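# Close the fridge with carton and upright bottles inside

## Task

Get the refrigerator door fully closed with the carton and all three bottles inside it and every bottle standing upright. It fails if a glass bottle drops a long way, if the door is slammed while opening or closing it, or if the robot topples or finishes leaning. Anything held in place only by the robot at the end does not count.

## Robot and tools

Robot: a Hello Robot Stretch 3 with a single arm. It has a two-wheeled base (0.33 m long, 0.34 m wide), a lift that moves the arm up and down a mast, and an arm that telescopes out to the robot's right side. The arm carries a wrist (yaw, pitch, roll) and a gripper. The gripper cannot move forward or back on its own; the base has to drive. The base turns on the spot about a point midway between its wheels, 0.05 m behind its front edge. It cannot drive sideways. With the arm pulled in and the wrist folded, turning sweeps a circle of radius 0.28 m. An unfolded, level gripper reaches beyond that circle.

Frames: the base frame has its origin on the floor between the drive wheels, x forward, y left, z up. hand_pose is reported in this frame, at the point where the closed fingertips meet. The odometry frame is the base frame as it stood at the scene start. Heading is positive to the left, within -3.142 to 3.142.

execute_actions takes "actions", a list run in order. An empty list just returns the current state and images. Each action has the form {"robot": ..., "steps": n, "until": ...}. n is 1 to 450 control steps at 30 per second. {"steps": n} alone only waits. "robot" holds one command, a list of up to 8 commands run one after another (with {"pause_s": s} entries, s at most 15), or {"stop": true}, which brakes everything and clears the queue. A command can hold:
- "base": exactly one key. translate_m is a straight drive offset in metres from where the base is when the command starts, forward positive, |d| at most 1. rotate_rad is an on-the-spot turn offset in radians, counter-clockwise (left) positive, |d| at most 3.2.
- "joints": absolute targets, named individually. A joint you leave out keeps its old target. lift_m is arm height, 0 to 1.1 m. arm_m is extension, 0 to 0.52 m. wrist_yaw_rad runs -1.345 to 4.42: 0 points along the arm, positive swings toward the front, and 3.0 folds it over the base. wrist_pitch_rad runs -1.57 to 0.451: 0 is level, negative tips the fingertips down. wrist_roll_rad runs -2.911 to 2.911, and 0 means fingers side by side. gripper_m runs -0.089 to 0.179, higher is wider. The real fingertip gap is 0.007 m smaller when nearly shut and 0.025 m smaller when wide, and it is zero below 0.007. head_pan_rad runs -3.953 to 1.73: 0 is forward, positive is left, -1.57 looks along the arm. head_tilt_rad runs -1.53 to 0.419, and negative looks down.
- "contact_limits": {"arm_m": e}, where e is the effort percentage (1 to 100) at which that arm move halts. Use a low value for gentle pushes.

Motions started together run in parallel and continue past the call. A new command takes over at once and discards the rest of an older queue. A queue moves to its next item only after every motion reports done (for base and gripper, off_target also counts). Otherwise the rest is dropped. To wait until everything has stopped, use "steps": 450 with "until": {"robot": {"status": "ended"}}. You can also compare fields, e.g. {"lift_m": [">", 0.3]}, or use {"any": {"status": "ended"}}. A call containing an invalid or out-of-range value is rejected as a whole.

Speed: the base is fast (0.30 m/s, 1.9 rad/s) only when the arm is stowed: lift_m below 0.30, arm_m below 0.03 and wrist_yaw_rad above 2.54. Otherwise it is limited to 0.10 m/s and 0.63 rad/s.

Wrist safety: fold or unfold the wrist only with lift_m between 0.32 and 0.95, pitch -0.4 and roll near 0. Once folded, the lift may go down to 0.25. If yaw is below -0.4, keep pitch at -0.5 or lower.

Gripper: to grasp, command a value below the object's width. To let go, open at least 0.02 beyond where the fingers made contact. Neither the reading nor done confirms a grasp; check the images. Squeezing very hard triggers a stall guard that weakens the grip.

Result lines: base_status, in the form moving (translate_m done of goal); joint_goals; joint_status (moving, done, off_target, contact_stop, time_out, stopped, not_commanded, torque_fault); measured_speeds; refusals, queue and queue_left; on_its_own (targets the robot changed itself, slack or limp joints, and tilt warnings); motor_effort in %, with the peak in brackets; base_odometry; base_tilt in degrees (forward and right positive); lidar_m (12 sectors of 30 degrees, counter-clockwise from straight ahead, 0.17 m high, blind to glass); wrist_depth_mm and head_depth_mm as 7x7 grids; and refused:, dropped: and replaced: notes. After a contact_stop the arm or lift goes slack until you command it again. A wrist servo that pushes hard for too long shuts off for 10 s.

Cameras: head_camera and nav_camera are on the head, which pan and tilt aim. wrist_camera is on the gripper. Every result includes one image from each. zoom_image takes camera and region [x0, y0, x1, y1] in pixels, at most 504x504, and returns a closer view.

finished_scene takes scene, the current scene's number. Call it only once all motion has ended and the door stays shut without help.

Avoid: pushing with the gripper high up (above about 0.45 m) against anything rigid, repeating a push after a contact_stop, driving while holding, hooking or pressing something fixed, and snagging furniture, especially when reversing. All of these can tip the robot. If it leans, undo the last move in small steps, take the gripper off the object, and lower lift_m to about 0.2. Move the door slowly so it is never slammed. Keep bottles upright and never release a bottle from a height.

Each tool is called after "Request:" as a command line: name --argument value for each argument, lists and objects as JSON in quotes; but a table of rows of numbers goes row by row, as --pt "numbers of a row", without its own name.

## Session

Request:
execute_actions --actions '[]'

Scene clock: 0.00 s.
robot.base_odometry: x=+0.000 y=+0.000 heading=+0.000 (m, m, rad; robot's odometry frame)
robot.turned_by_wheels: +0.000 (rad since the last result)
robot.turned_by_imu: +0.000 (rad since the last result)
robot.base_tilt: forward=+1.1 right=+1.0 (deg)
robot.lidar_m: 1.27 2.18 2.99 2.32 1.79 2.65 2.05 1.41 1.42 1.27 1.09 1.08
robot.head_depth_mm: 1215 1201 1195 1180 1172 1157 1148 / 1332 1317 1304 1290 1274 1258 1248 / 1471 1456 1438 1419 1404 1386 1377 / 1638 1618 1605 1584 1557 1540 1531 / 1801 1813 1802 1775 1742 1732 1711 / 1883 2114 2048 2008 2004 1961 1943 / 1886 2470 2440 2372 2343 2295 2216
robot.base_status: not_commanded
robot.joint_positions: lift_m=+0.561 arm_m=+0.003 wrist_yaw_rad=+2.837 wrist_pitch_rad=-0.629 wrist_roll_rad=-0.015 gripper_m=+0.037 head_pan_rad=+0.018 head_tilt_rad=+0.006
robot.joint_goals: lift_m=+0.561 arm_m=+0.003 wrist_yaw_rad=+2.837 wrist_pitch_rad=-0.629 wrist_roll_rad=-0.015 gripper_m=+0.037 head_pan_rad=+0.018 head_tilt_rad=+0.006
robot.joint_status: lift_m=not_commanded arm_m=not_commanded wrist_yaw_rad=not_commanded wrist_pitch_rad=not_commanded wrist_roll_rad=not_commanded gripper_m=not_commanded head_pan_rad=not_commanded head_tilt_rad=not_commanded
robot.measured_speeds: translate_m=+0.000 rotate_rad=+0.000 lift_m=+0.000 arm_m=+0.000 wrist_yaw_rad=+0.000 wrist_pitch_rad=+0.000 wrist_roll_rad=+0.000 head_pan_rad=+0.000 head_tilt_rad=+0.000
robot: refusals=0 queue=idle queue_left=0
robot.motor_effort: left_wheel=+0 right_wheel=+0 lift_m=+38 arm_m=+0 wrist_yaw_rad=+1 wrist_pitch_rad=+5 wrist_roll_rad=+0 gripper_m=+0 head_pan_rad=+0 head_tilt_rad=+3 (%)
robot.hand_pose: x=+0.0367 y=+0.0363 z=+0.5296 quat_wxyz=(+0.318, +0.693, +0.117, +0.637) (m; robot's base frame)
robot.wrist_depth_mm: - - - - - - - / - - - - - - - / - - - - - - - / 947 993 967 951 963 966 949 / 829 - 847 825 833 816 839 / 732 714 - 727 754 726 719 / 656 645 - 678 653 647 647
pictures: head_camera (sideways: a quarter turn clockwise sets it upright), nav_camera (sideways: a quarter turn counterclockwise sets it upright), wrist_camera
Images, in order (width x height): head_camera 896x504, nav_camera 672x504, wrist_camera 644x364.

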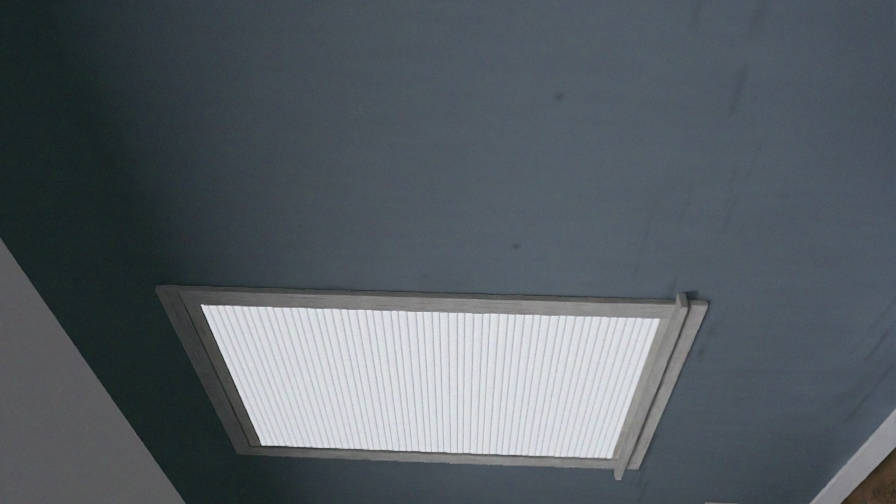

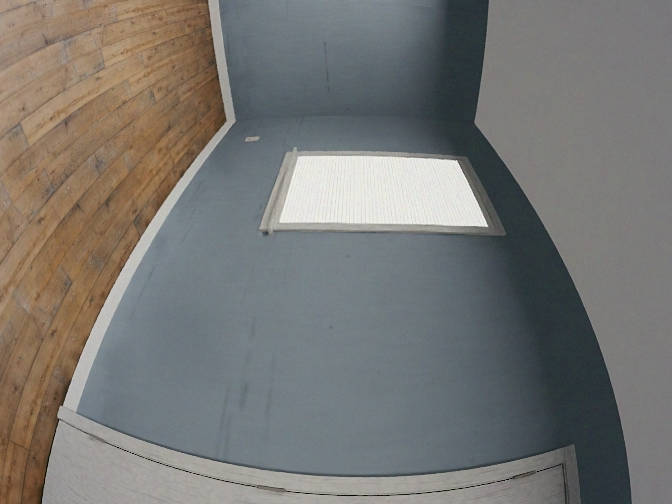

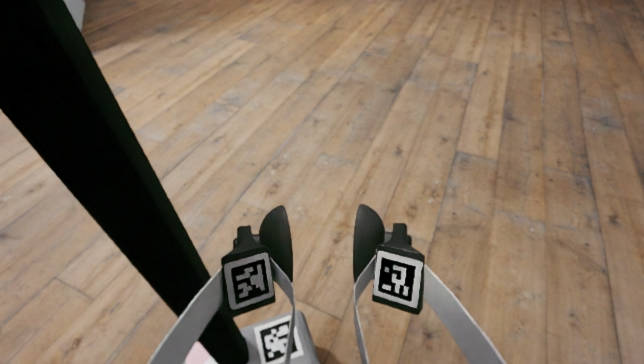

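Request:
execute_actions --actions '[{"robot":{"joints":{"head_pan_rad":-3.7,"head_tilt_rad":-0.3}},"steps":450,"until":{"robot":{"status":"ended"}}}]'

Request:
execute_actions --actions '[{"robot":{"joints":{"head_pan_rad":-2.2}},"steps":450,"until":{"robot":{"status":"ended"}}}]'

Scene clock: 2.70 s.
robot.base_odometry: x=+0.000 y=+0.000 heading=+0.000 (m, m, rad; robot's odometry frame)
robot.turned_by_wheels: +0.000 (rad since the last result)
robot.turned_by_imu: +0.001 (rad since the last result)
robot.base_tilt: forward=+1.2 right=+1.0 (deg)
robot.lidar_m: 1.27 2.17 2.99 2.32 1.80 2.65 2.05 1.41 1.42 1.27 1.08 1.08
robot.head_depth_mm: 2254 2374 2467 2567 2670 2107 1631 / 2323 2436 2543 2649 2745 2119 1642 / 2400 2494 2608 2727 2796 2113 1637 / 2438 2548 2677 2807 2881 2119 1627 / 2500 2605 2747 2878 2997 2107 1623 / 2564 2671 2797 2943 2939 2108 1624 / 2628 2800 2912 3027 2963 2111 1618
robot.base_status: not_commanded
robot.joint_positions: lift_m=+0.561 arm_m=+0.003 wrist_yaw_rad=+2.837 wrist_pitch_rad=-0.629 wrist_roll_rad=-0.015 gripper_m=+0.037 head_pan_rad=-3.693 head_tilt_rad=-0.296
robot.joint_goals: lift_m=+0.561 arm_m=+0.003 wrist_yaw_rad=+2.837 wrist_pitch_rad=-0.629 wrist_roll_rad=-0.015 gripper_m=+0.037 head_pan_rad=-3.700 head_tilt_rad=-0.300
robot.joint_status: lift_m=not_commanded arm_m=not_commanded wrist_yaw_rad=not_commanded wrist_pitch_rad=not_commanded wrist_roll_rad=not_commanded gripper_m=not_commanded head_pan_rad=done head_tilt_rad=done
robot.measured_speeds: translate_m=+0.000 rotate_rad=+0.000 lift_m=+0.000 arm_m=+0.000 wrist_yaw_rad=+0.000 wrist_pitch_rad=+0.000 wrist_roll_rad=+0.000 head_pan_rad=+0.000 head_tilt_rad=+0.000
robot: refusals=0 queue=done queue_left=0
robot.motor_effort: left_wheel=-1(0) right_wheel=+0(0) lift_m=+38(39) arm_m=+0(0) wrist_yaw_rad=+1(1) wrist_pitch_rad=+5(5) wrist_roll_rad=+0(1) gripper_m=+0(1) head_pan_rad=-2(26) head_tilt_rad=-2(32) (%)
robot.hand_pose: x=+0.0367 y=+0.0363 z=+0.5296 quat_wxyz=(+0.318, +0.693, +0.117, +0.637) (m; robot's base frame)
robot.wrist_depth_mm: - - - - - - - / - - - - - - - / - - - - - - - / 984 998 941 952 938 955 946 / 826 - 874 818 830 828 808 / 732 724 - 721 757 717 724 / 644 654 - 662 644 647 641
pictures: head_camera (sideways: a quarter turn clockwise sets it upright), nav_camera (sideways: a quarter turn counterclockwise sets it upright), wrist_camera
camera_calibration (this result's frames):
head_camera: T_world_to_cam=[[0.219969, -0.112052, -0.96905, 1.27403], [-0.46512, -0.885242, -0.00321852, 0.00976043], [-0.857483, 0.451432, -0.246843, 0.283378], [0, 0, 0, 1]] pos_world=[-0.0327159, 0.023472, 1.30458]
nav_camera: T_world_to_cam=[[-0.294064, 0.173359, 0.939932, -1.18205], [0.514249, 0.857637, 0.00270505, 0.0467566], [-0.805652, 0.484155, -0.34135, 0.406457], [0, 0, 0, 1]] pos_world=[-0.0441804, -0.0319684, 1.24967]
wrist_camera: T_world_to_cam=[[0.95122, -0.308511, -0.00139063, -0.0243781], [-0.224908, -0.690348, -0.687631, 0.427201], [0.211182, 0.654401, -0.726059, 0.519472], [0, 0, 0, 1]] pos_world=[0.00956646, -0.0525465, 0.67089]
Images, in order (width x height): head_camera 896x504, nav_camera 672x504, wrist_camera 644x364.

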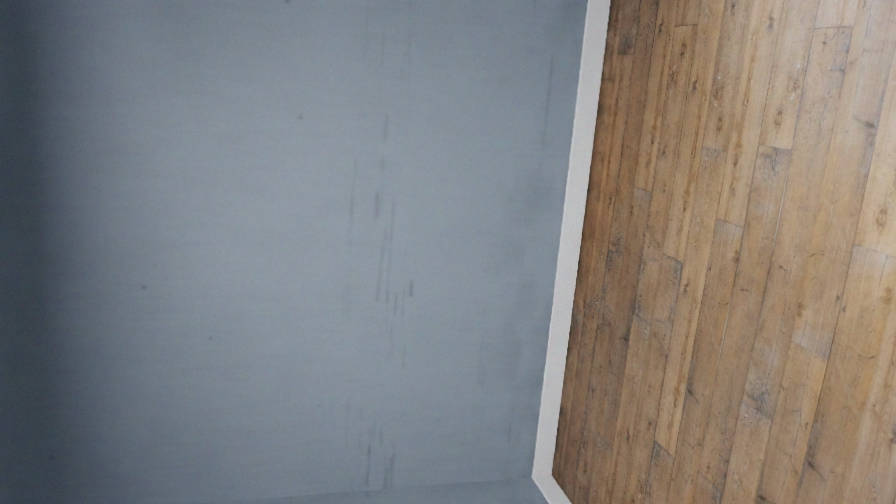

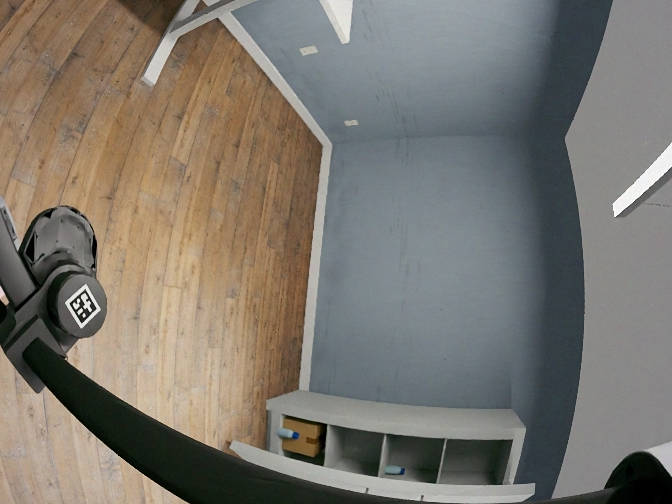

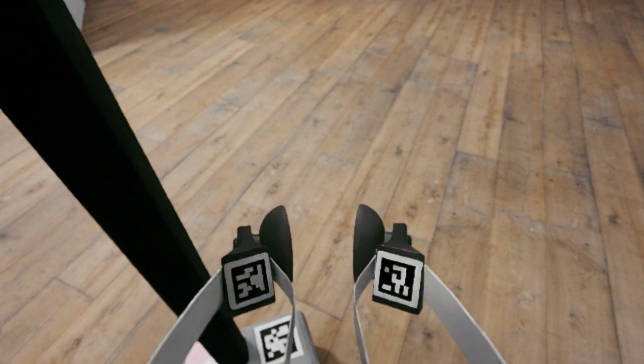

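Scene clock: 4.03 s.
robot.base_odometry: x=+0.000 y=+0.000 heading=+0.000 (m, m, rad; robot's odometry frame)
robot.turned_by_wheels: +0.000 (rad since the last result)
robot.turned_by_imu: +0.000 (rad since the last result)
robot.base_tilt: forward=+1.3 right=+1.0 (deg)
robot.lidar_m: 1.27 2.17 3.00 2.32 1.80 2.65 2.06 1.41 1.42 1.27 1.08 1.08
robot.head_depth_mm: 1487 1548 1630 1389 1787 1882 1631 / 1500 1575 1663 1370 1839 1923 1626 / 1529 1611 1696 1376 1865 1955 1634 / 1572 1645 1714 1363 1894 1968 1635 / 1599 1672 1750 1360 1954 2021 1630 / 1622 1703 1788 1360 1972 2026 1614 / 1663 1734 1816 1355 1485 1927 1581
robot.base_status: not_commanded
robot.joint_positions: lift_m=+0.561 arm_m=+0.003 wrist_yaw_rad=+2.837 wrist_pitch_rad=-0.629 wrist_roll_rad=-0.015 gripper_m=+0.037 head_pan_rad=-2.207 head_tilt_rad=-0.296
robot.joint_goals: lift_m=+0.561 arm_m=+0.003 wrist_yaw_rad=+2.837 wrist_pitch_rad=-0.629 wrist_roll_rad=-0.015 gripper_m=+0.037 head_pan_rad=-2.200 head_tilt_rad=-0.300
robot.joint_status: lift_m=not_commanded arm_m=not_commanded wrist_yaw_rad=not_commanded wrist_pitch_rad=not_commanded wrist_roll_rad=not_commanded gripper_m=not_commanded head_pan_rad=done head_tilt_rad=done
robot.measured_speeds: translate_m=+0.000 rotate_rad=+0.000 lift_m=+0.000 arm_m=+0.000 wrist_yaw_rad=+0.000 wrist_pitch_rad=+0.000 wrist_roll_rad=+0.000 head_pan_rad=+0.000 head_tilt_rad=+0.000
robot: refusals=0 queue=done queue_left=0
robot.motor_effort: left_wheel=-1(0) right_wheel=+1(1) lift_m=+38(39) arm_m=+0(1) wrist_yaw_rad=+1(0) wrist_pitch_rad=+5(5) wrist_roll_rad=+0(1) gripper_m=+0(0) head_pan_rad=+2(29) head_tilt_rad=-3(2) (%)
robot.hand_pose: x=+0.0367 y=+0.0363 z=+0.5296 quat_wxyz=(+0.318, +0.693, +0.117, +0.637) (m; robot's base frame)
robot.wrist_depth_mm: - - - - - - - / - - - - - - - / - - - - - - - / 972 - 933 955 940 943 960 / 843 - 857 820 826 815 818 / 736 718 - 733 748 728 714 / 649 662 - 673 646 637 646
pictures: head_camera (sideways: a quarter turn clockwise sets it upright), nav_camera (sideways: a quarter turn counterclockwise sets it upright), wrist_camera
camera_calibration (this result's frames):
head_camera: T_world_to_cam=[[0.130379, 0.209627, -0.96905, 1.27458], [0.842413, -0.538823, -0.0032185, 0.00178444], [-0.522821, -0.815921, -0.246843, 0.281337], [0, 0, 0, 1]] pos_world=[-0.0205925, -0.0366759, 1.30458]
nav_camera: T_world_to_cam=[[-0.197774, -0.278231, 0.939932, -1.18264], [-0.810724, 0.585422, 0.00270505, 0.0548389], [-0.55101, -0.761491, -0.34135, 0.404904], [0, 0, 0, 1]] pos_world=[0.0336701, -0.0528203, 1.24967]
wrist_camera: T_world_to_cam=[[0.95122, -0.308511, -0.00139056, -0.0243781], [-0.224907, -0.690348, -0.687631, 0.427201], [0.211182, 0.654401, -0.726059, 0.519472], [0, 0, 0, 1]] pos_world=[0.00956645, -0.0525465, 0.67089]
Images, in order (width x height): head_camera 896x504, nav_camera 672x504, wrist_camera 644x364.

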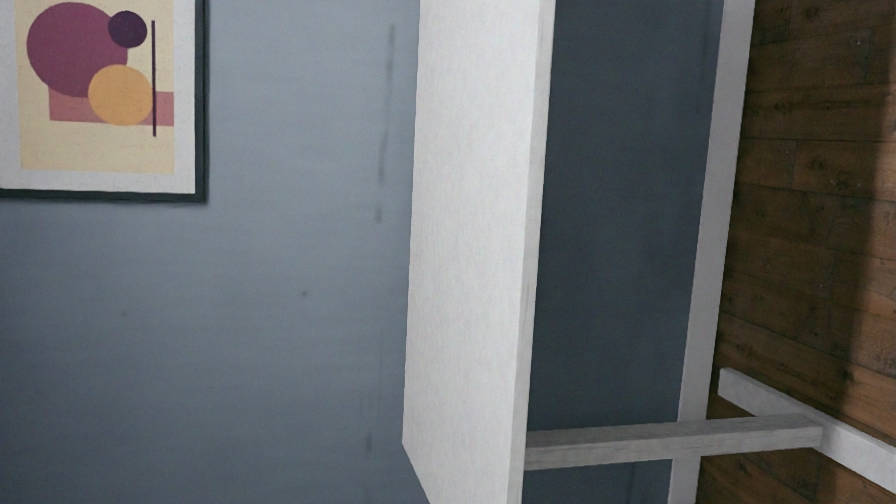

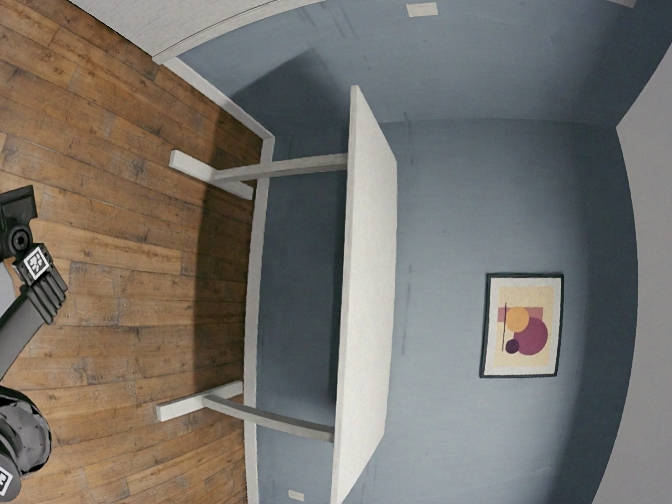

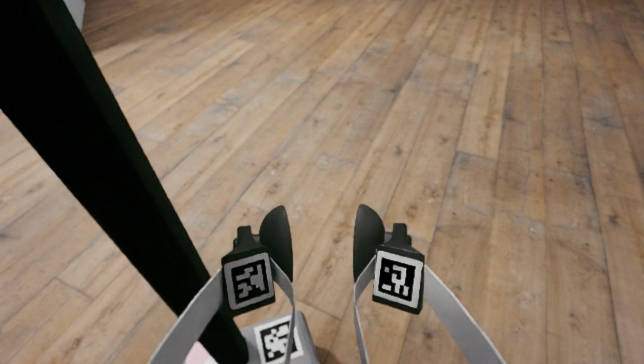

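Request:
execute_actions --actions '[{"robot":[{"joints":{"head_pan_rad":-0.35,"head_tilt_rad":-0.45,"lift_m":0.28,"wrist_pitch_rad":-0.4}},{"base":{"rotate_rad":2.15}},{"base":{"translate_m":1.0}}],"steps":450,"until":{"robot":{"status":"ended"}}}]'

Scene clock: 15.23 s.
robot.base_odometry: x=-0.547 y=+0.837 heading=+2.150 (m, m, rad; robot's odometry frame)
robot.turned_by_wheels: +2.150 (rad since the last result)
robot.turned_by_imu: +2.190 (rad since the last result)
robot.base_tilt: forward=+1.2 right=+1.0 (deg)
robot.lidar_m: 1.19 1.68 2.00 1.97 1.98 2.19 2.04 2.09 2.48 2.77 2.78 0.87
robot.head_depth_mm: 710 780 856 2580 2265 1756 1422 / 1204 1268 836 895 964 1062 1310 / 1336 1416 1476 1597 1696 1699 1385 / 1509 1612 1559 1812 1584 1642 1425 / 1462 1557 1549 1780 1468 1553 1423 / 1002 1069 1160 1286 1472 1648 1418 / 1198 1354 1554 1683 1846 1748 1422
robot.base_status: done (translate_m +1.0000 of +1.0000)
robot.joint_positions: lift_m=+0.280 arm_m=+0.003 wrist_yaw_rad=+2.837 wrist_pitch_rad=-0.419 wrist_roll_rad=-0.015 gripper_m=+0.037 head_pan_rad=-0.357 head_tilt_rad=-0.445
robot.joint_goals: lift_m=+0.280 arm_m=+0.003 wrist_yaw_rad=+2.837 wrist_pitch_rad=-0.400 wrist_roll_rad=-0.015 gripper_m=+0.037 head_pan_rad=-0.350 head_tilt_rad=-0.450
robot.joint_status: lift_m=done arm_m=not_commanded wrist_yaw_rad=not_commanded wrist_pitch_rad=done wrist_roll_rad=not_commanded gripper_m=not_commanded head_pan_rad=done head_tilt_rad=done
robot.measured_speeds: translate_m=+0.000 rotate_rad=+0.000 lift_m=+0.000 arm_m=+0.000 wrist_yaw_rad=+0.000 wrist_pitch_rad=+0.000 wrist_roll_rad=+0.000 head_pan_rad=+0.000 head_tilt_rad=+0.000
robot: refusals=0 queue=done queue_left=0
robot.motor_effort: left_wheel=-4(15) right_wheel=+2(7) lift_m=+25(39) arm_m=-1(1) wrist_yaw_rad=+0(1) wrist_pitch_rad=+7(7) wrist_roll_rad=+0(0) gripper_m=+0(0) head_pan_rad=+2(29) head_tilt_rad=-3(25) (%)
robot.hand_pose: x=+0.0461 y=+0.0661 z=+0.2929 quat_wxyz=(+0.250, +0.701, +0.042, +0.667) (m; robot's base frame)
robot.wrist_depth_mm: - - - - - - - / - - - - - - - / - 998 999 979 979 974 944 / - 754 760 752 732 741 722 / 589 615 631 614 616 596 599 / 509 - - 503 518 499 492 / 452 - - 441 429 438 429
pictures: head_camera (sideways: a quarter turn clockwise sets it upright), nav_camera (sideways: a quarter turn counterclockwise sets it upright), wrist_camera
camera_calibration (this result's frames):
head_camera: T_world_to_cam=[[-0.369779, 0.116827, -0.921746, 1.21586], [0.285752, 0.958279, 0.00682151, -0.00789056], [0.884087, -0.260868, -0.387735, 0.456119], [0, 0, 0, 1]] pos_world=[0.0486066, -0.0154972, 1.29762]
nav_camera: T_world_to_cam=[[0.449272, -0.160799, 0.878805, -1.10683], [-0.338772, -0.940868, 0.00103542, 0.054134], [0.826673, -0.29818, -0.47718, 0.573256], [0, 0, 0, 1]] pos_world=[0.0417107, 0.0438892, 1.24618]
wrist_camera: T_world_to_cam=[[0.951416, -0.307891, -0.00316664, -0.0239364], [-0.176875, -0.538086, -0.824123, 0.314837], [0.252036, 0.784644, -0.566402, 0.268819], [0, 0, 0, 1]] pos_world=[0.0107079, -0.0488882, 0.411648]
Images, in order (width x height): head_camera 896x504, nav_camera 672x504, wrist_camera 644x364.

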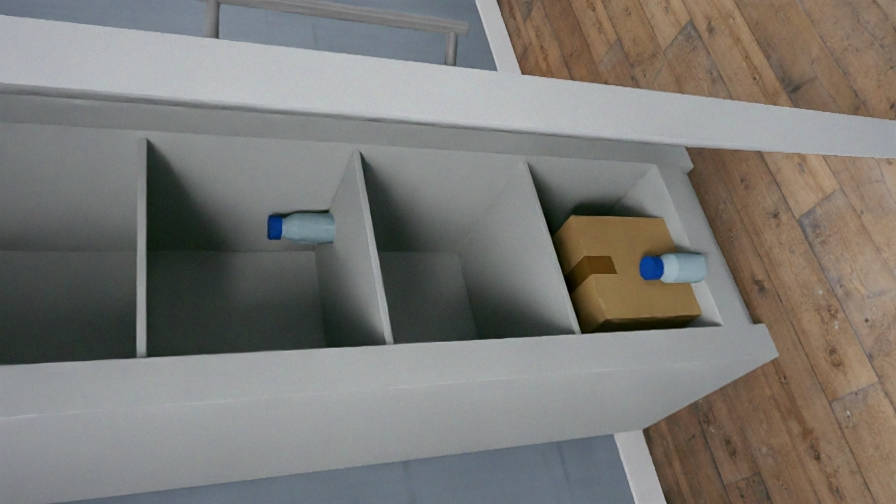

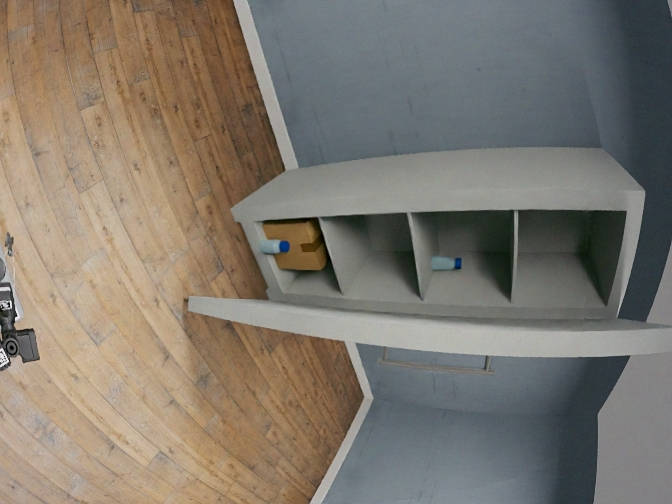

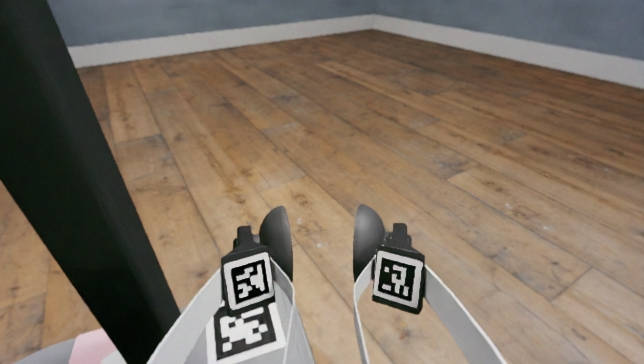

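Request:
execute_actions --actions '[{"robot":[{"base":{"rotate_rad":0.15}},{"base":{"translate_m":0.61}},{"base":{"rotate_rad":0.9},"joints":{"lift_m":0.34}},{"joints":{"head_pan_rad":-1.57,"head_tilt_rad":-0.9,"wrist_yaw_rad":0,"gripper_m":0.15}},{"joints":{"wrist_pitch_rad":-0.1,"lift_m":0.15,"arm_m":0.15}}],"steps":450,"until":{"robot":{"status":"ended"}}}]'

Scene clock: 27.77 s.
robot.base_odometry: x=-0.954 y=+1.292 heading=-3.084 (m, m, rad; robot's odometry frame)
robot.turned_by_wheels: +1.050 (rad since the last result)
robot.turned_by_imu: +1.073 (rad since the last result)
robot.base_tilt: forward=+1.2 right=+1.0 (deg)
robot.lidar_m: 1.28 2.01 1.83 1.85 2.66 2.70 3.07 0.56 0.54 0.62 0.79 1.07
robot.head_depth_mm: 904 1039 1178 1309 1380 1247 1134 / 928 1137 1213 1425 1421 1270 1135 / 957 813 1228 1169 1368 1300 1103 / 575 660 769 948 1202 1282 1139 / 559 660 804 1031 1384 1287 1141 / 646 782 997 1368 1462 1287 1144 / 765 970 1234 1446 1471 1289 1143
robot.base_status: done (rotate_rad +0.8999 of +0.9000)
robot.joint_positions: lift_m=+0.150 arm_m=+0.150 wrist_yaw_rad=+0.002 wrist_pitch_rad=-0.122 wrist_roll_rad=-0.015 gripper_m=+0.150 head_pan_rad=-1.563 head_tilt_rad=-0.888
robot.joint_goals: lift_m=+0.150 arm_m=+0.150 wrist_yaw_rad=+0.000 wrist_pitch_rad=-0.100 wrist_roll_rad=-0.015 gripper_m=+0.150 head_pan_rad=-1.570 head_tilt_rad=-0.900
robot.joint_status: lift_m=done arm_m=done wrist_yaw_rad=done wrist_pitch_rad=done wrist_roll_rad=not_commanded gripper_m=done head_pan_rad=done head_tilt_rad=done
robot.measured_speeds: translate_m=+0.000 rotate_rad=+0.000 lift_m=+0.000 arm_m=+0.000 wrist_yaw_rad=+0.000 wrist_pitch_rad=+0.000 wrist_roll_rad=+0.000 head_pan_rad=+0.000 head_tilt_rad=+0.000
robot: refusals=0 queue=done queue_left=0
robot.motor_effort: left_wheel=-5(13) right_wheel=+2(7) lift_m=+24(52) arm_m=+5(3) wrist_yaw_rad=-1(5) wrist_pitch_rad=+8(9) wrist_roll_rad=+0(0) gripper_m=+0(82) head_pan_rad=-2(26) head_tilt_rad=-7(42) (%)
robot.hand_pose: x=-0.0209 y=-0.5461 z=+0.2341 quat_wxyz=(+0.711, +0.044, -0.700, -0.042) (m; robot's base frame)
robot.wrist_depth_mm: 506 218 234 351 583 548 394 / 576 242 242 362 487 562 397 / 600 273 251 372 522 583 398 / 632 311 260 382 537 596 410 / 642 416 271 397 491 563 403 / 543 - 280 368 502 - 391 / 429 410 297 404 424 416 400
pictures: head_camera (sideways: a quarter turn clockwise sets it upright), nav_camera (sideways: a quarter turn counterclockwise sets it upright), wrist_camera
camera_calibration (this result's frames):
head_camera: T_world_to_cam=[[-0.0256226, 0.744984, -0.66659, 0.881113], [0.997238, 0.0655522, 0.0349294, -0.0488117], [0.0697182, -0.663853, -0.744606, 0.925361], [0, 0, 0, 1]] pos_world=[0.00673871, -0.0389115, 1.27808]
nav_camera: T_world_to_cam=[[0.0126925, -0.807838, 0.589267, -0.726789], [-0.99982, -0.0185669, -0.00391803, 0.0646144], [0.014106, -0.589112, -0.807929, 1.00843], [0, 0, 0, 1]] pos_world=[0.0596027, 0.00815212, 1.24327]
wrist_camera: T_world_to_cam=[[-0.999977, 0.00419784, -0.00535935, -0.0187048], [0.00637281, 0.300371, -0.953801, 0.417167], [-0.00239412, -0.953813, -0.30039, -0.2842], [0, 0, 0, 1]] pos_world=[-0.0220433, -0.3963, 0.312423]
Images, in order (width x height): head_camera 896x504, nav_camera 672x504, wrist_camera 644x364.

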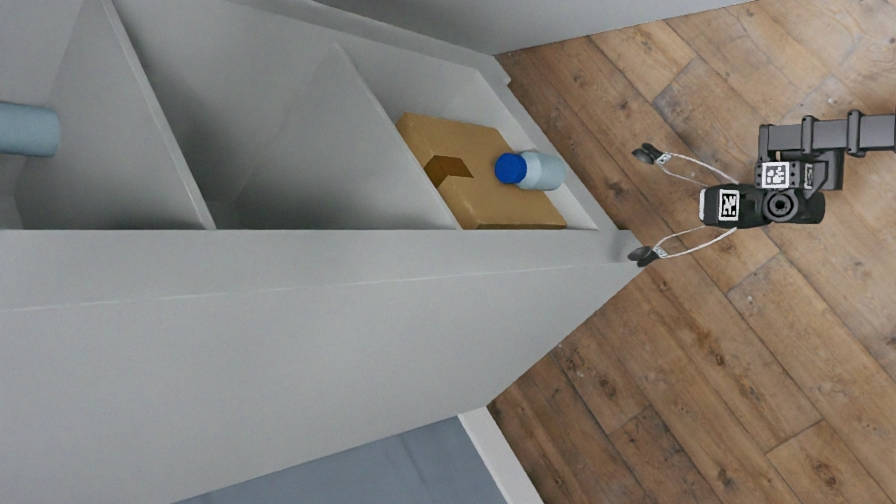

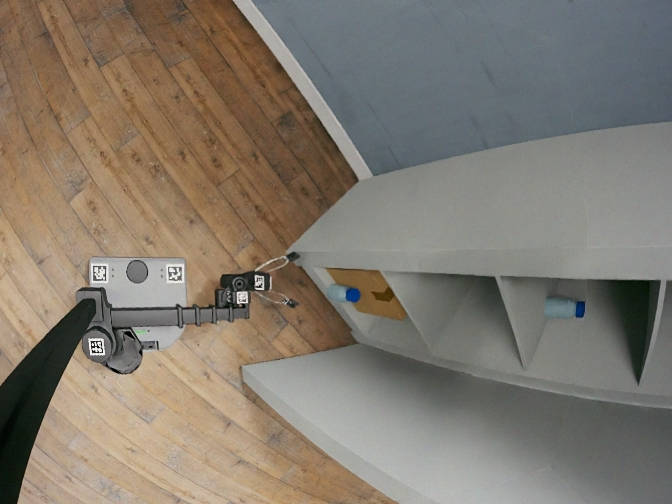

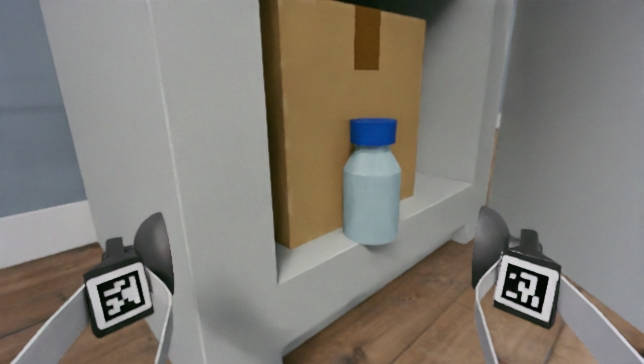

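Request:
execute_actions --actions '[{"robot":[{"base":{"translate_m":-0.058},"joints":{"lift_m":0.11,"gripper_m":0.12}},{"joints":{"arm_m":0.31}}],"steps":450,"until":{"robot":{"status":"ended"}}}]'

Scene clock: 31.80 s.
robot.base_odometry: x=-0.896 y=+1.295 heading=-3.084 (m, m, rad; robot's odometry frame)
robot.turned_by_wheels: +0.000 (rad since the last result)
robot.turned_by_imu: +0.001 (rad since the last result)
robot.base_tilt: forward=+1.2 right=+1.0 (deg)
robot.lidar_m: 1.32 2.05 1.85 2.46 2.63 2.66 3.03 2.70 0.51 0.63 0.69 1.11
robot.head_depth_mm: 876 1002 1102 1173 1172 1173 1128 / 916 1093 1199 1450 1451 1270 1137 / 929 1200 1217 1248 1404 1240 1140 / 965 817 1222 1106 1301 1280 1145 / 574 649 758 933 1247 1280 1146 / 563 680 866 1193 1442 1288 1150 / 664 843 1146 1485 1470 1292 1149
robot.base_status: done (translate_m -0.0580 of -0.0580)
robot.joint_positions: lift_m=+0.110 arm_m=+0.310 wrist_yaw_rad=+0.002 wrist_pitch_rad=-0.121 wrist_roll_rad=-0.015 gripper_m=+0.120 head_pan_rad=-1.563 head_tilt_rad=-0.888
robot.joint_goals: lift_m=+0.110 arm_m=+0.310 wrist_yaw_rad=+0.000 wrist_pitch_rad=-0.100 wrist_roll_rad=-0.015 gripper_m=+0.120 head_pan_rad=-1.570 head_tilt_rad=-0.900
robot.joint_status: lift_m=done arm_m=done wrist_yaw_rad=done wrist_pitch_rad=done wrist_roll_rad=not_commanded gripper_m=done head_pan_rad=done head_tilt_rad=done
robot.measured_speeds: translate_m=+0.000 rotate_rad=+0.000 lift_m=+0.000 arm_m=+0.000 wrist_yaw_rad=+0.000 wrist_pitch_rad=+0.000 wrist_roll_rad=+0.000 head_pan_rad=+0.000 head_tilt_rad=+0.000
robot: refusals=0 queue=done queue_left=0
robot.motor_effort: left_wheel=-5(11) right_wheel=+2(3) lift_m=+26(25) arm_m=+5(6) wrist_yaw_rad=-2(2) wrist_pitch_rad=+8(8) wrist_roll_rad=+0(0) gripper_m=+0(80) head_pan_rad=-2(3) head_tilt_rad=-8(7) (%)
robot.hand_pose: x=-0.0209 y=-0.7061 z=+0.1942 quat_wxyz=(+0.711, +0.044, -0.700, -0.042) (m; robot's base frame)
robot.wrist_depth_mm: 362 174 197 246 325 404 325 / 420 182 203 235 343 422 327 / 442 196 211 205 467 437 331 / 461 225 218 205 411 448 331 / 340 296 234 213 335 449 334 / 228 265 236 226 330 - 335 / - 191 205 251 361 360 358
pictures: head_camera (sideways: a quarter turn clockwise sets it upright), nav_camera (sideways: a quarter turn counterclockwise sets it upright), wrist_camera
camera_calibration (this result's frames):
head_camera: T_world_to_cam=[[-0.0255113, 0.745026, -0.666548, 0.881057], [0.997247, 0.0654009, 0.0349326, -0.048816], [0.0696185, -0.663822, -0.744643, 0.92541], [0, 0, 0, 1]] pos_world=[0.00673287, -0.0389102, 1.27807]
nav_camera: T_world_to_cam=[[0.0125718, -0.807873, 0.589222, -0.726729], [-0.999823, -0.0184169, -0.00391863, 0.0646152], [0.0140174, -0.589068, -0.807962, 1.00848], [0, 0, 0, 1]] pos_world=[0.0596038, 0.00814741, 1.24327]
wrist_camera: T_world_to_cam=[[-0.999976, 0.00436209, -0.00536306, -0.018172], [0.0064242, 0.299813, -0.953976, 0.426856], [-0.00255342, -0.953988, -0.299834, -0.449044], [0, 0, 0, 1]] pos_world=[-0.0220604, -0.55628, 0.272474]
Images, in order (width x height): head_camera 896x504, nav_camera 672x504, wrist_camera 644x364.

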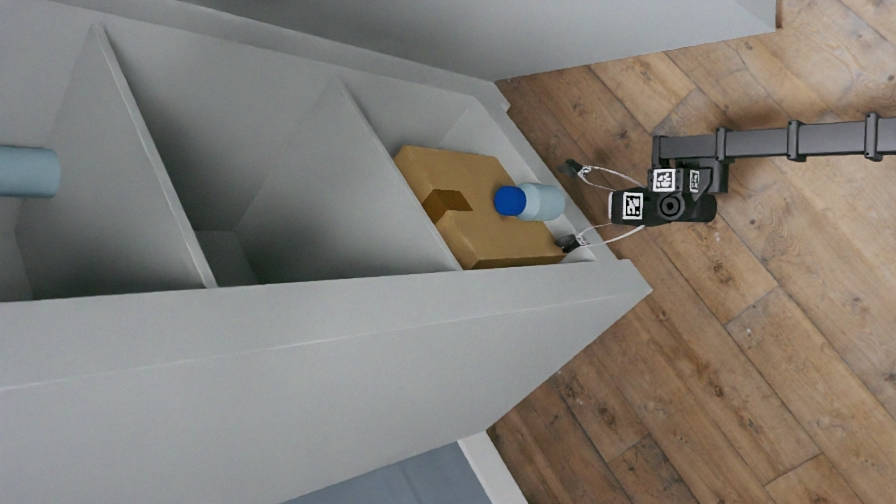

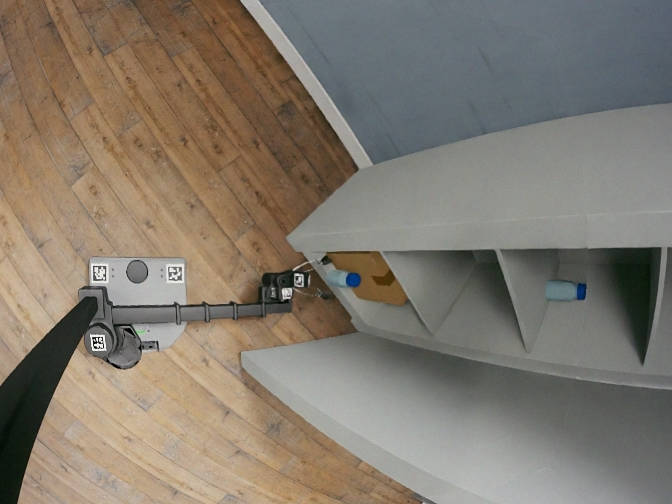

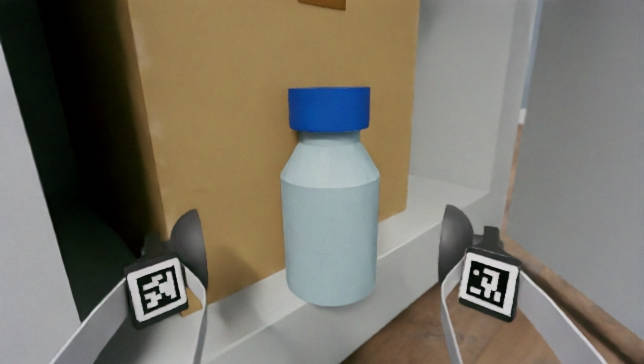

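Request:
execute_actions --actions '[{"robot":[{"base":{"translate_m":-0.018},"joints":{"lift_m":0.12}},{"joints":{"arm_m":0.385}}],"steps":450,"until":{"robot":{"status":"ended"}}},{"robot":[{"joints":{"gripper_m":0.02}},{"joints":{"lift_m":0.14}},{"joints":{"arm_m":0.27}}],"steps":450,"until":{"robot":{"status":"ended"}}}]'

Scene clock: 38.57 s.
robot.base_odometry: x=-0.878 y=+1.296 heading=-3.084 (m, m, rad; robot's odometry frame)
robot.turned_by_wheels: +0.000 (rad since the last result)
robot.turned_by_imu: +0.002 (rad since the last result)
robot.base_tilt: forward=+1.2 right=+1.0 (deg)
robot.lidar_m: 1.34 2.07 1.85 2.48 2.62 2.64 3.00 2.69 0.50 0.62 0.66 1.12
robot.head_depth_mm: 871 983 1112 1106 1114 1110 1129 / 908 1074 1194 1433 1452 1272 1138 / 929 1191 1220 1270 1401 1236 1136 / 965 817 1224 1141 1327 1280 1135 / 605 677 774 924 1210 1280 1143 / 554 654 826 1137 1443 1289 1146 / 633 801 1092 1494 1477 1292 1145
robot.base_status: done (translate_m -0.0180 of -0.0180)
robot.joint_positions: lift_m=+0.139 arm_m=+0.270 wrist_yaw_rad=+0.002 wrist_pitch_rad=-0.164 wrist_roll_rad=-0.014 gripper_m=+0.021 head_pan_rad=-1.563 head_tilt_rad=-0.889
robot.joint_goals: lift_m=+0.140 arm_m=+0.270 wrist_yaw_rad=+0.000 wrist_pitch_rad=-0.100 wrist_roll_rad=-0.014 gripper_m=+0.020 head_pan_rad=-1.570 head_tilt_rad=-0.900
robot.joint_status: lift_m=done arm_m=done wrist_yaw_rad=done wrist_pitch_rad=done wrist_roll_rad=not_commanded gripper_m=done head_pan_rad=done head_tilt_rad=done
robot.measured_speeds: translate_m=+0.000 rotate_rad=+0.000 lift_m=+0.000 arm_m=+0.000 wrist_yaw_rad=+0.000 wrist_pitch_rad=+0.000 wrist_roll_rad=+0.000 head_pan_rad=+0.000 head_tilt_rad=+0.000
robot: refusals=0 queue=done queue_left=0
robot.motor_effort: left_wheel=-3(23) right_wheel=+1(18) lift_m=+55(56) arm_m=-3(21) wrist_yaw_rad=-2(14) wrist_pitch_rad=+24(24) wrist_roll_rad=-1(1) gripper_m=-17(92) head_pan_rad=-2(2) head_tilt_rad=-8(8) (%)
robot.hand_pose: x=-0.0209 y=-0.6641 z=+0.2126 quat_wxyz=(+0.710, +0.059, -0.699, -0.057) (m; robot's base frame)
robot.wrist_depth_mm: 458 283 238 296 441 422 307 / 479 321 248 312 461 450 310 / 498 364 254 128 490 460 311 / 156 430 271 137 465 466 312 / 160 360 269 136 401 464 314 / 166 273 - 135 151 465 317 / 171 214 239 141 363 376 345
pictures: head_camera (sideways: a quarter turn clockwise sets it upright), nav_camera (sideways: a quarter turn counterclockwise sets it upright), wrist_camera
camera_calibration (this result's frames):
head_camera: T_world_to_cam=[[-0.0254822, 0.745101, -0.666464, 0.880948], [0.99725, 0.0653573, 0.0349391, -0.0488244], [0.0695914, -0.663741, -0.744718, 0.925507], [0, 0, 0, 1]] pos_world=[0.0067313, -0.0389076, 1.27807]
nav_camera: T_world_to_cam=[[0.0125402, -0.80794, 0.589131, -0.726611], [-0.999823, -0.0183767, -0.00391983, 0.0646168], [0.0139933, -0.588978, -0.808028, 1.00856], [0, 0, 0, 1]] pos_world=[0.0596041, 0.00815185, 1.24327]
wrist_camera: T_world_to_cam=[[-0.999971, 0.00457169, -0.00610019, -0.017921], [0.00729129, 0.34004, -0.940383, 0.45568], [-0.00222483, -0.9404, -0.340063, -0.385843], [0, 0, 0, 1]] pos_world=[-0.0221014, -0.517714, 0.297193]
Images, in order (width x height): head_camera 896x504, nav_camera 672x504, wrist_camera 644x364.

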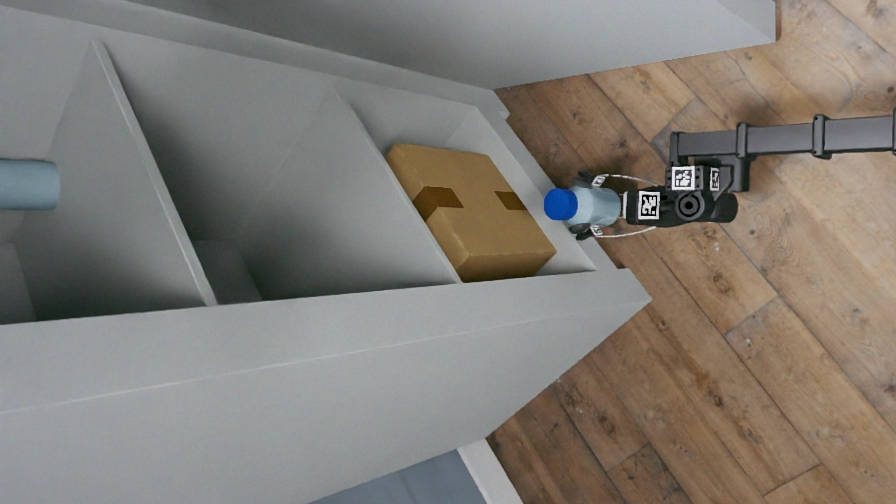

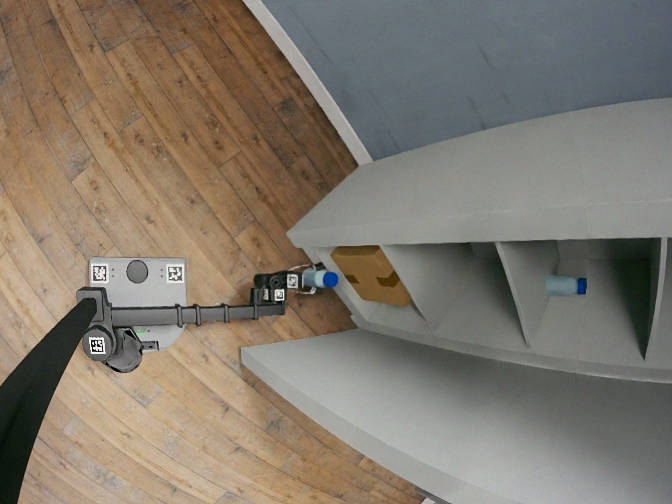

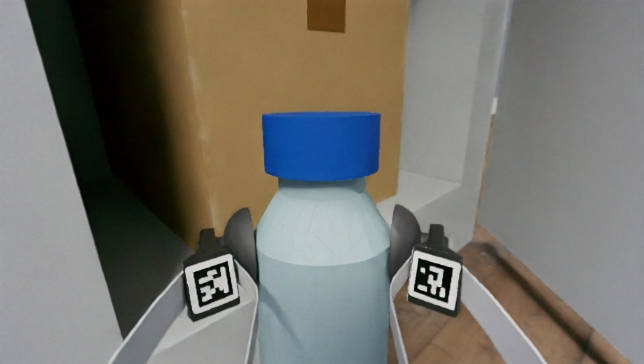

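Request:
execute_actions --actions '[{"robot":[{"joints":{"lift_m":0.58}},{"joints":{"arm_m":0.52}},{"joints":{"lift_m":0.535}}],"steps":450,"until":{"robot":{"status":"ended"}}}]'

Request:
execute_actions --actions '[{"robot":{"joints":{"lift_m":0.515}},"steps":450,"until":{"robot":{"status":"ended"}}}]'

Scene clock: 50.63 s.
robot.base_odometry: x=-0.878 y=+1.296 heading=-3.084 (m, m, rad; robot's odometry frame)
robot.turned_by_wheels: +0.000 (rad since the last result)
robot.turned_by_imu: +0.003 (rad since the last result)
robot.base_tilt: forward=+1.2 right=+1.1 (deg)
robot.lidar_m: 1.34 2.07 1.85 2.48 2.61 2.64 3.03 2.69 0.49 0.64 0.66 1.12
robot.head_depth_mm: 870 987 1108 1109 1107 1055 1147 / 910 1072 1196 1435 1431 1278 1133 / 932 1190 1232 1311 1408 1281 1133 / 967 817 1226 1144 1350 1282 1135 / 606 678 773 927 1207 1285 1139 / 554 653 825 1140 1441 1286 1145 / 631 802 1090 1493 1473 1287 1144
robot.base_status: done (translate_m -0.0180 of -0.0180)
robot.joint_positions: lift_m=+0.535 arm_m=+0.520 wrist_yaw_rad=+0.002 wrist_pitch_rad=-0.165 wrist_roll_rad=-0.014 gripper_m=+0.021 head_pan_rad=-1.563 head_tilt_rad=-0.889
robot.joint_goals: lift_m=+0.535 arm_m=+0.520 wrist_yaw_rad=+0.000 wrist_pitch_rad=-0.100 wrist_roll_rad=-0.014 gripper_m=+0.020 head_pan_rad=-1.570 head_tilt_rad=-0.900
robot.joint_status: lift_m=done arm_m=done wrist_yaw_rad=done wrist_pitch_rad=done wrist_roll_rad=not_commanded gripper_m=done head_pan_rad=done head_tilt_rad=done
robot.measured_speeds: translate_m=+0.000 rotate_rad=+0.000 lift_m=+0.000 arm_m=+0.000 wrist_yaw_rad=+0.000 wrist_pitch_rad=+0.000 wrist_roll_rad=+0.000 head_pan_rad=+0.000 head_tilt_rad=+0.000
robot: refusals=0 queue=done queue_left=0
robot.motor_effort: left_wheel=-3(3) right_wheel=+1(1) lift_m=+29(56) arm_m=+5(6) wrist_yaw_rad=-2(2) wrist_pitch_rad=+25(25) wrist_roll_rad=+0(1) gripper_m=-17(17) head_pan_rad=-2(2) head_tilt_rad=-7(7) (%)
robot.hand_pose: x=-0.0210 y=-0.9135 z=+0.6080 quat_wxyz=(+0.710, +0.060, -0.699, -0.058) (m; robot's base frame)
robot.wrist_depth_mm: 329 374 446 392 310 253 215 / 339 388 461 415 319 262 222 / 347 402 479 128 329 273 229 / 353 412 481 138 349 283 239 / 358 396 393 136 326 293 253 / 304 302 - 135 150 286 269 / 243 243 233 142 230 245 283
pictures: head_camera (sideways: a quarter turn clockwise sets it upright), nav_camera (sideways: a quarter turn counterclockwise sets it upright), wrist_camera
camera_calibration (this result's frames):
head_camera: T_world_to_cam=[[-0.0254791, 0.74516, -0.666399, 0.880863], [0.99725, 0.0653495, 0.0349441, -0.048831], [0.0695878, -0.663676, -0.744776, 0.925583], [0, 0, 0, 1]] pos_world=[0.0067311, -0.0389055, 1.27806]
nav_camera: T_world_to_cam=[[0.0125367, -0.807992, 0.58906, -0.726518], [-0.999824, -0.0183716, -0.00392076, 0.064618], [0.0139899, -0.588907, -0.80808, 1.00863], [0, 0, 0, 1]] pos_world=[0.0596041, 0.00815675, 1.24327]
wrist_camera: T_world_to_cam=[[-0.999969, 0.00492899, -0.00608938, -0.0141357], [0.00740668, 0.341529, -0.939842, 0.913346], [-0.00255278, -0.939858, -0.341555, -0.48449], [0, 0, 0, 1]] pos_world=[-0.022137, -0.767217, 0.692835]
Images, in order (width x height): head_camera 896x504, nav_camera 672x504, wrist_camera 644x364.

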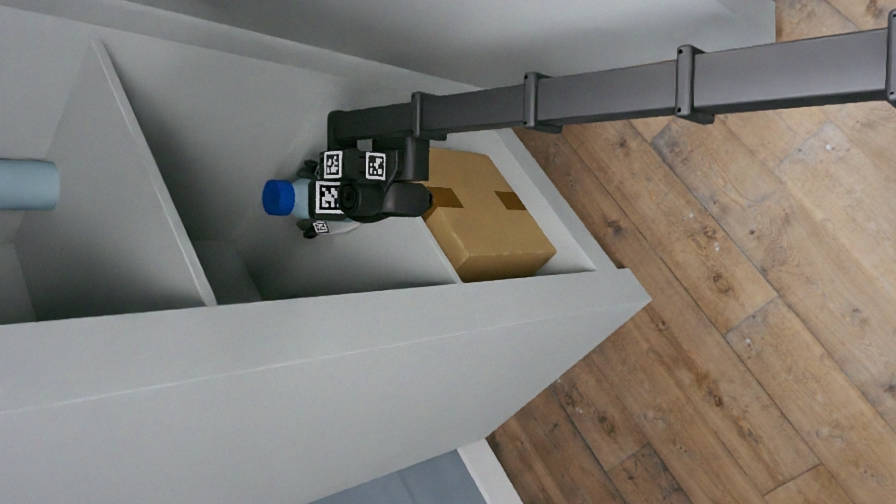

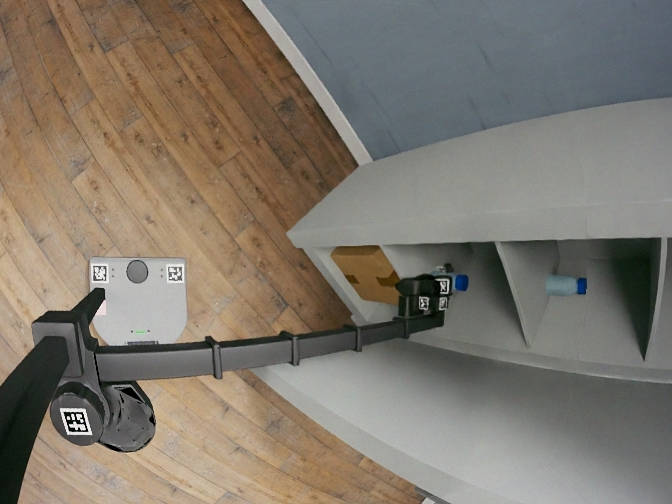

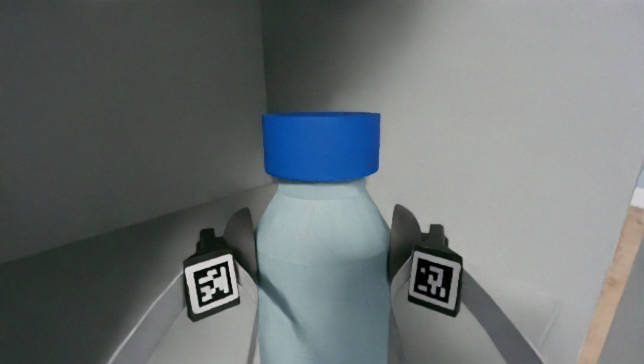

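Scene clock: 51.43 s.
robot.base_odometry: x=-0.878 y=+1.296 heading=-3.084 (m, m, rad; robot's odometry frame)
robot.turned_by_wheels: +0.000 (rad since the last result)
robot.turned_by_imu: +0.000 (rad since the last result)
robot.base_tilt: forward=+1.2 right=+1.0 (deg)
robot.lidar_m: 1.34 2.07 1.85 2.47 2.62 2.64 3.02 2.68 0.49 0.64 0.66 1.12
robot.head_depth_mm: 872 986 1106 1110 1109 1106 1131 / 911 1073 1187 1426 1450 1291 1120 / 931 1192 1254 1333 1409 1278 1134 / 964 819 1226 1139 1338 1282 1139 / 606 678 772 927 1210 1284 1138 / 553 653 823 1130 1443 1288 1139 / 631 801 1087 1492 1472 1292 1148
robot.base_status: done (translate_m -0.0180 of -0.0180)
robot.joint_positions: lift_m=+0.515 arm_m=+0.520 wrist_yaw_rad=+0.002 wrist_pitch_rad=-0.166 wrist_roll_rad=-0.014 gripper_m=+0.021 head_pan_rad=-1.563 head_tilt_rad=-0.889
robot.joint_goals: lift_m=+0.515 arm_m=+0.520 wrist_yaw_rad=+0.000 wrist_pitch_rad=-0.100 wrist_roll_rad=-0.014 gripper_m=+0.020 head_pan_rad=-1.570 head_tilt_rad=-0.900
robot.joint_status: lift_m=done arm_m=done wrist_yaw_rad=done wrist_pitch_rad=done wrist_roll_rad=not_commanded gripper_m=done head_pan_rad=done head_tilt_rad=done
robot.measured_speeds: translate_m=+0.000 rotate_rad=+0.000 lift_m=+0.000 arm_m=+0.000 wrist_yaw_rad=+0.000 wrist_pitch_rad=+0.000 wrist_roll_rad=+0.000 head_pan_rad=+0.000 head_tilt_rad=+0.000
robot: refusals=0 queue=done queue_left=0
robot.motor_effort: left_wheel=-2(2) right_wheel=+1(2) lift_m=+29(32) arm_m=+5(5) wrist_yaw_rad=-1(2) wrist_pitch_rad=+25(25) wrist_roll_rad=+0(1) gripper_m=-18(17) head_pan_rad=-2(2) head_tilt_rad=-7(7) (%)
robot.hand_pose: x=-0.0210 y=-0.9135 z=+0.5880 quat_wxyz=(+0.710, +0.060, -0.699, -0.058) (m; robot's base frame)
robot.wrist_depth_mm: 328 378 446 395 307 253 215 / 335 385 464 417 321 262 221 / 345 396 472 128 326 273 228 / 354 419 468 138 347 283 238 / 348 352 351 136 326 293 254 / 271 269 - 135 151 261 269 / 217 218 208 141 205 220 283
pictures: head_camera (sideways: a quarter turn clockwise sets it upright), nav_camera (sideways: a quarter turn counterclockwise sets it upright), wrist_camera
camera_calibration (this result's frames):
head_camera: T_world_to_cam=[[-0.0254791, 0.74516, -0.666398, 0.880863], [0.99725, 0.0653494, 0.0349442, -0.048831], [0.0695878, -0.663676, -0.744776, 0.925583], [0, 0, 0, 1]] pos_world=[0.0067311, -0.0389055, 1.27806]
nav_camera: T_world_to_cam=[[0.0125367, -0.807992, 0.58906, -0.726518], [-0.999824, -0.0183716, -0.00392077, 0.064618], [0.0139899, -0.588907, -0.80808, 1.00863], [0, 0, 0, 1]] pos_world=[0.0596041, 0.00815676, 1.24327]
wrist_camera: T_world_to_cam=[[-0.999969, 0.0049302, -0.00608803, -0.0142577], [0.00740627, 0.341693, -0.939782, 0.894611], [-0.00255307, -0.939799, -0.341719, -0.491177], [0, 0, 0, 1]] pos_world=[-0.022137, -0.76722, 0.672808]
Images, in order (width x height): head_camera 896x504, nav_camera 672x504, wrist_camera 644x364.

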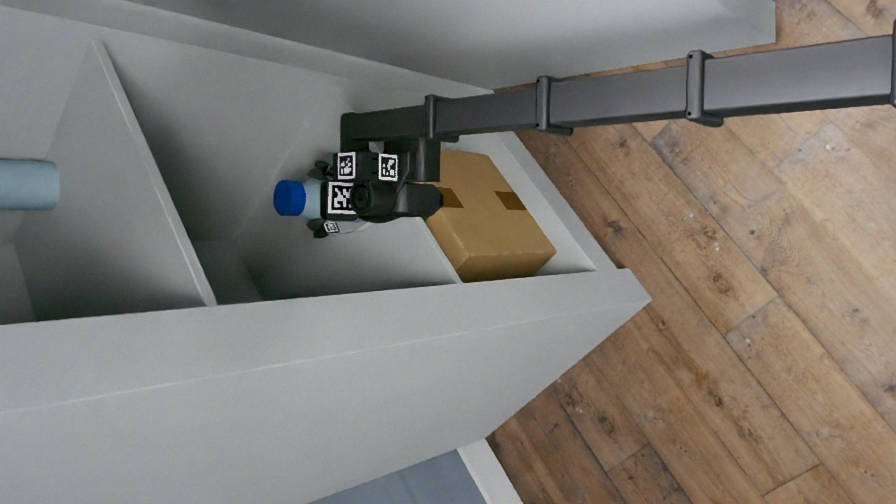

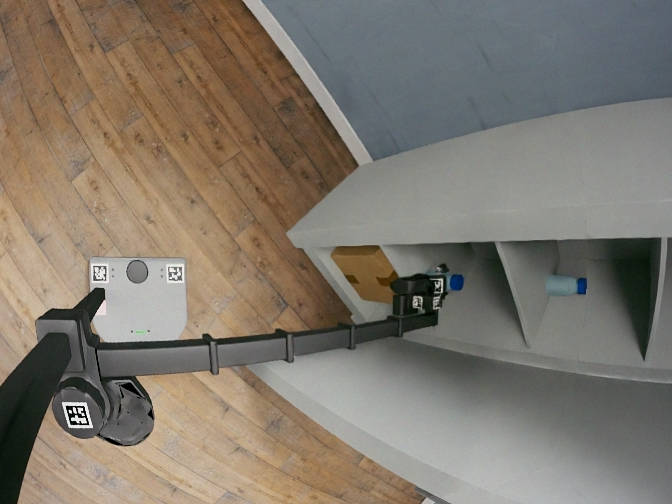

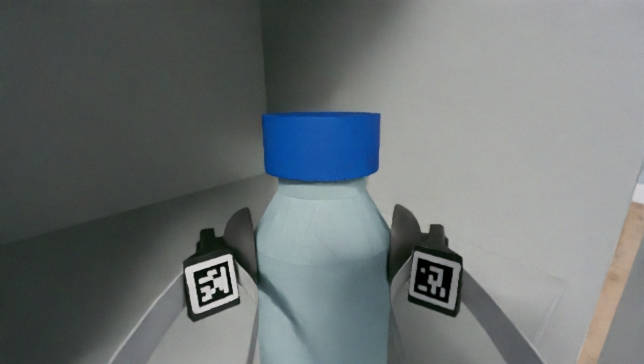

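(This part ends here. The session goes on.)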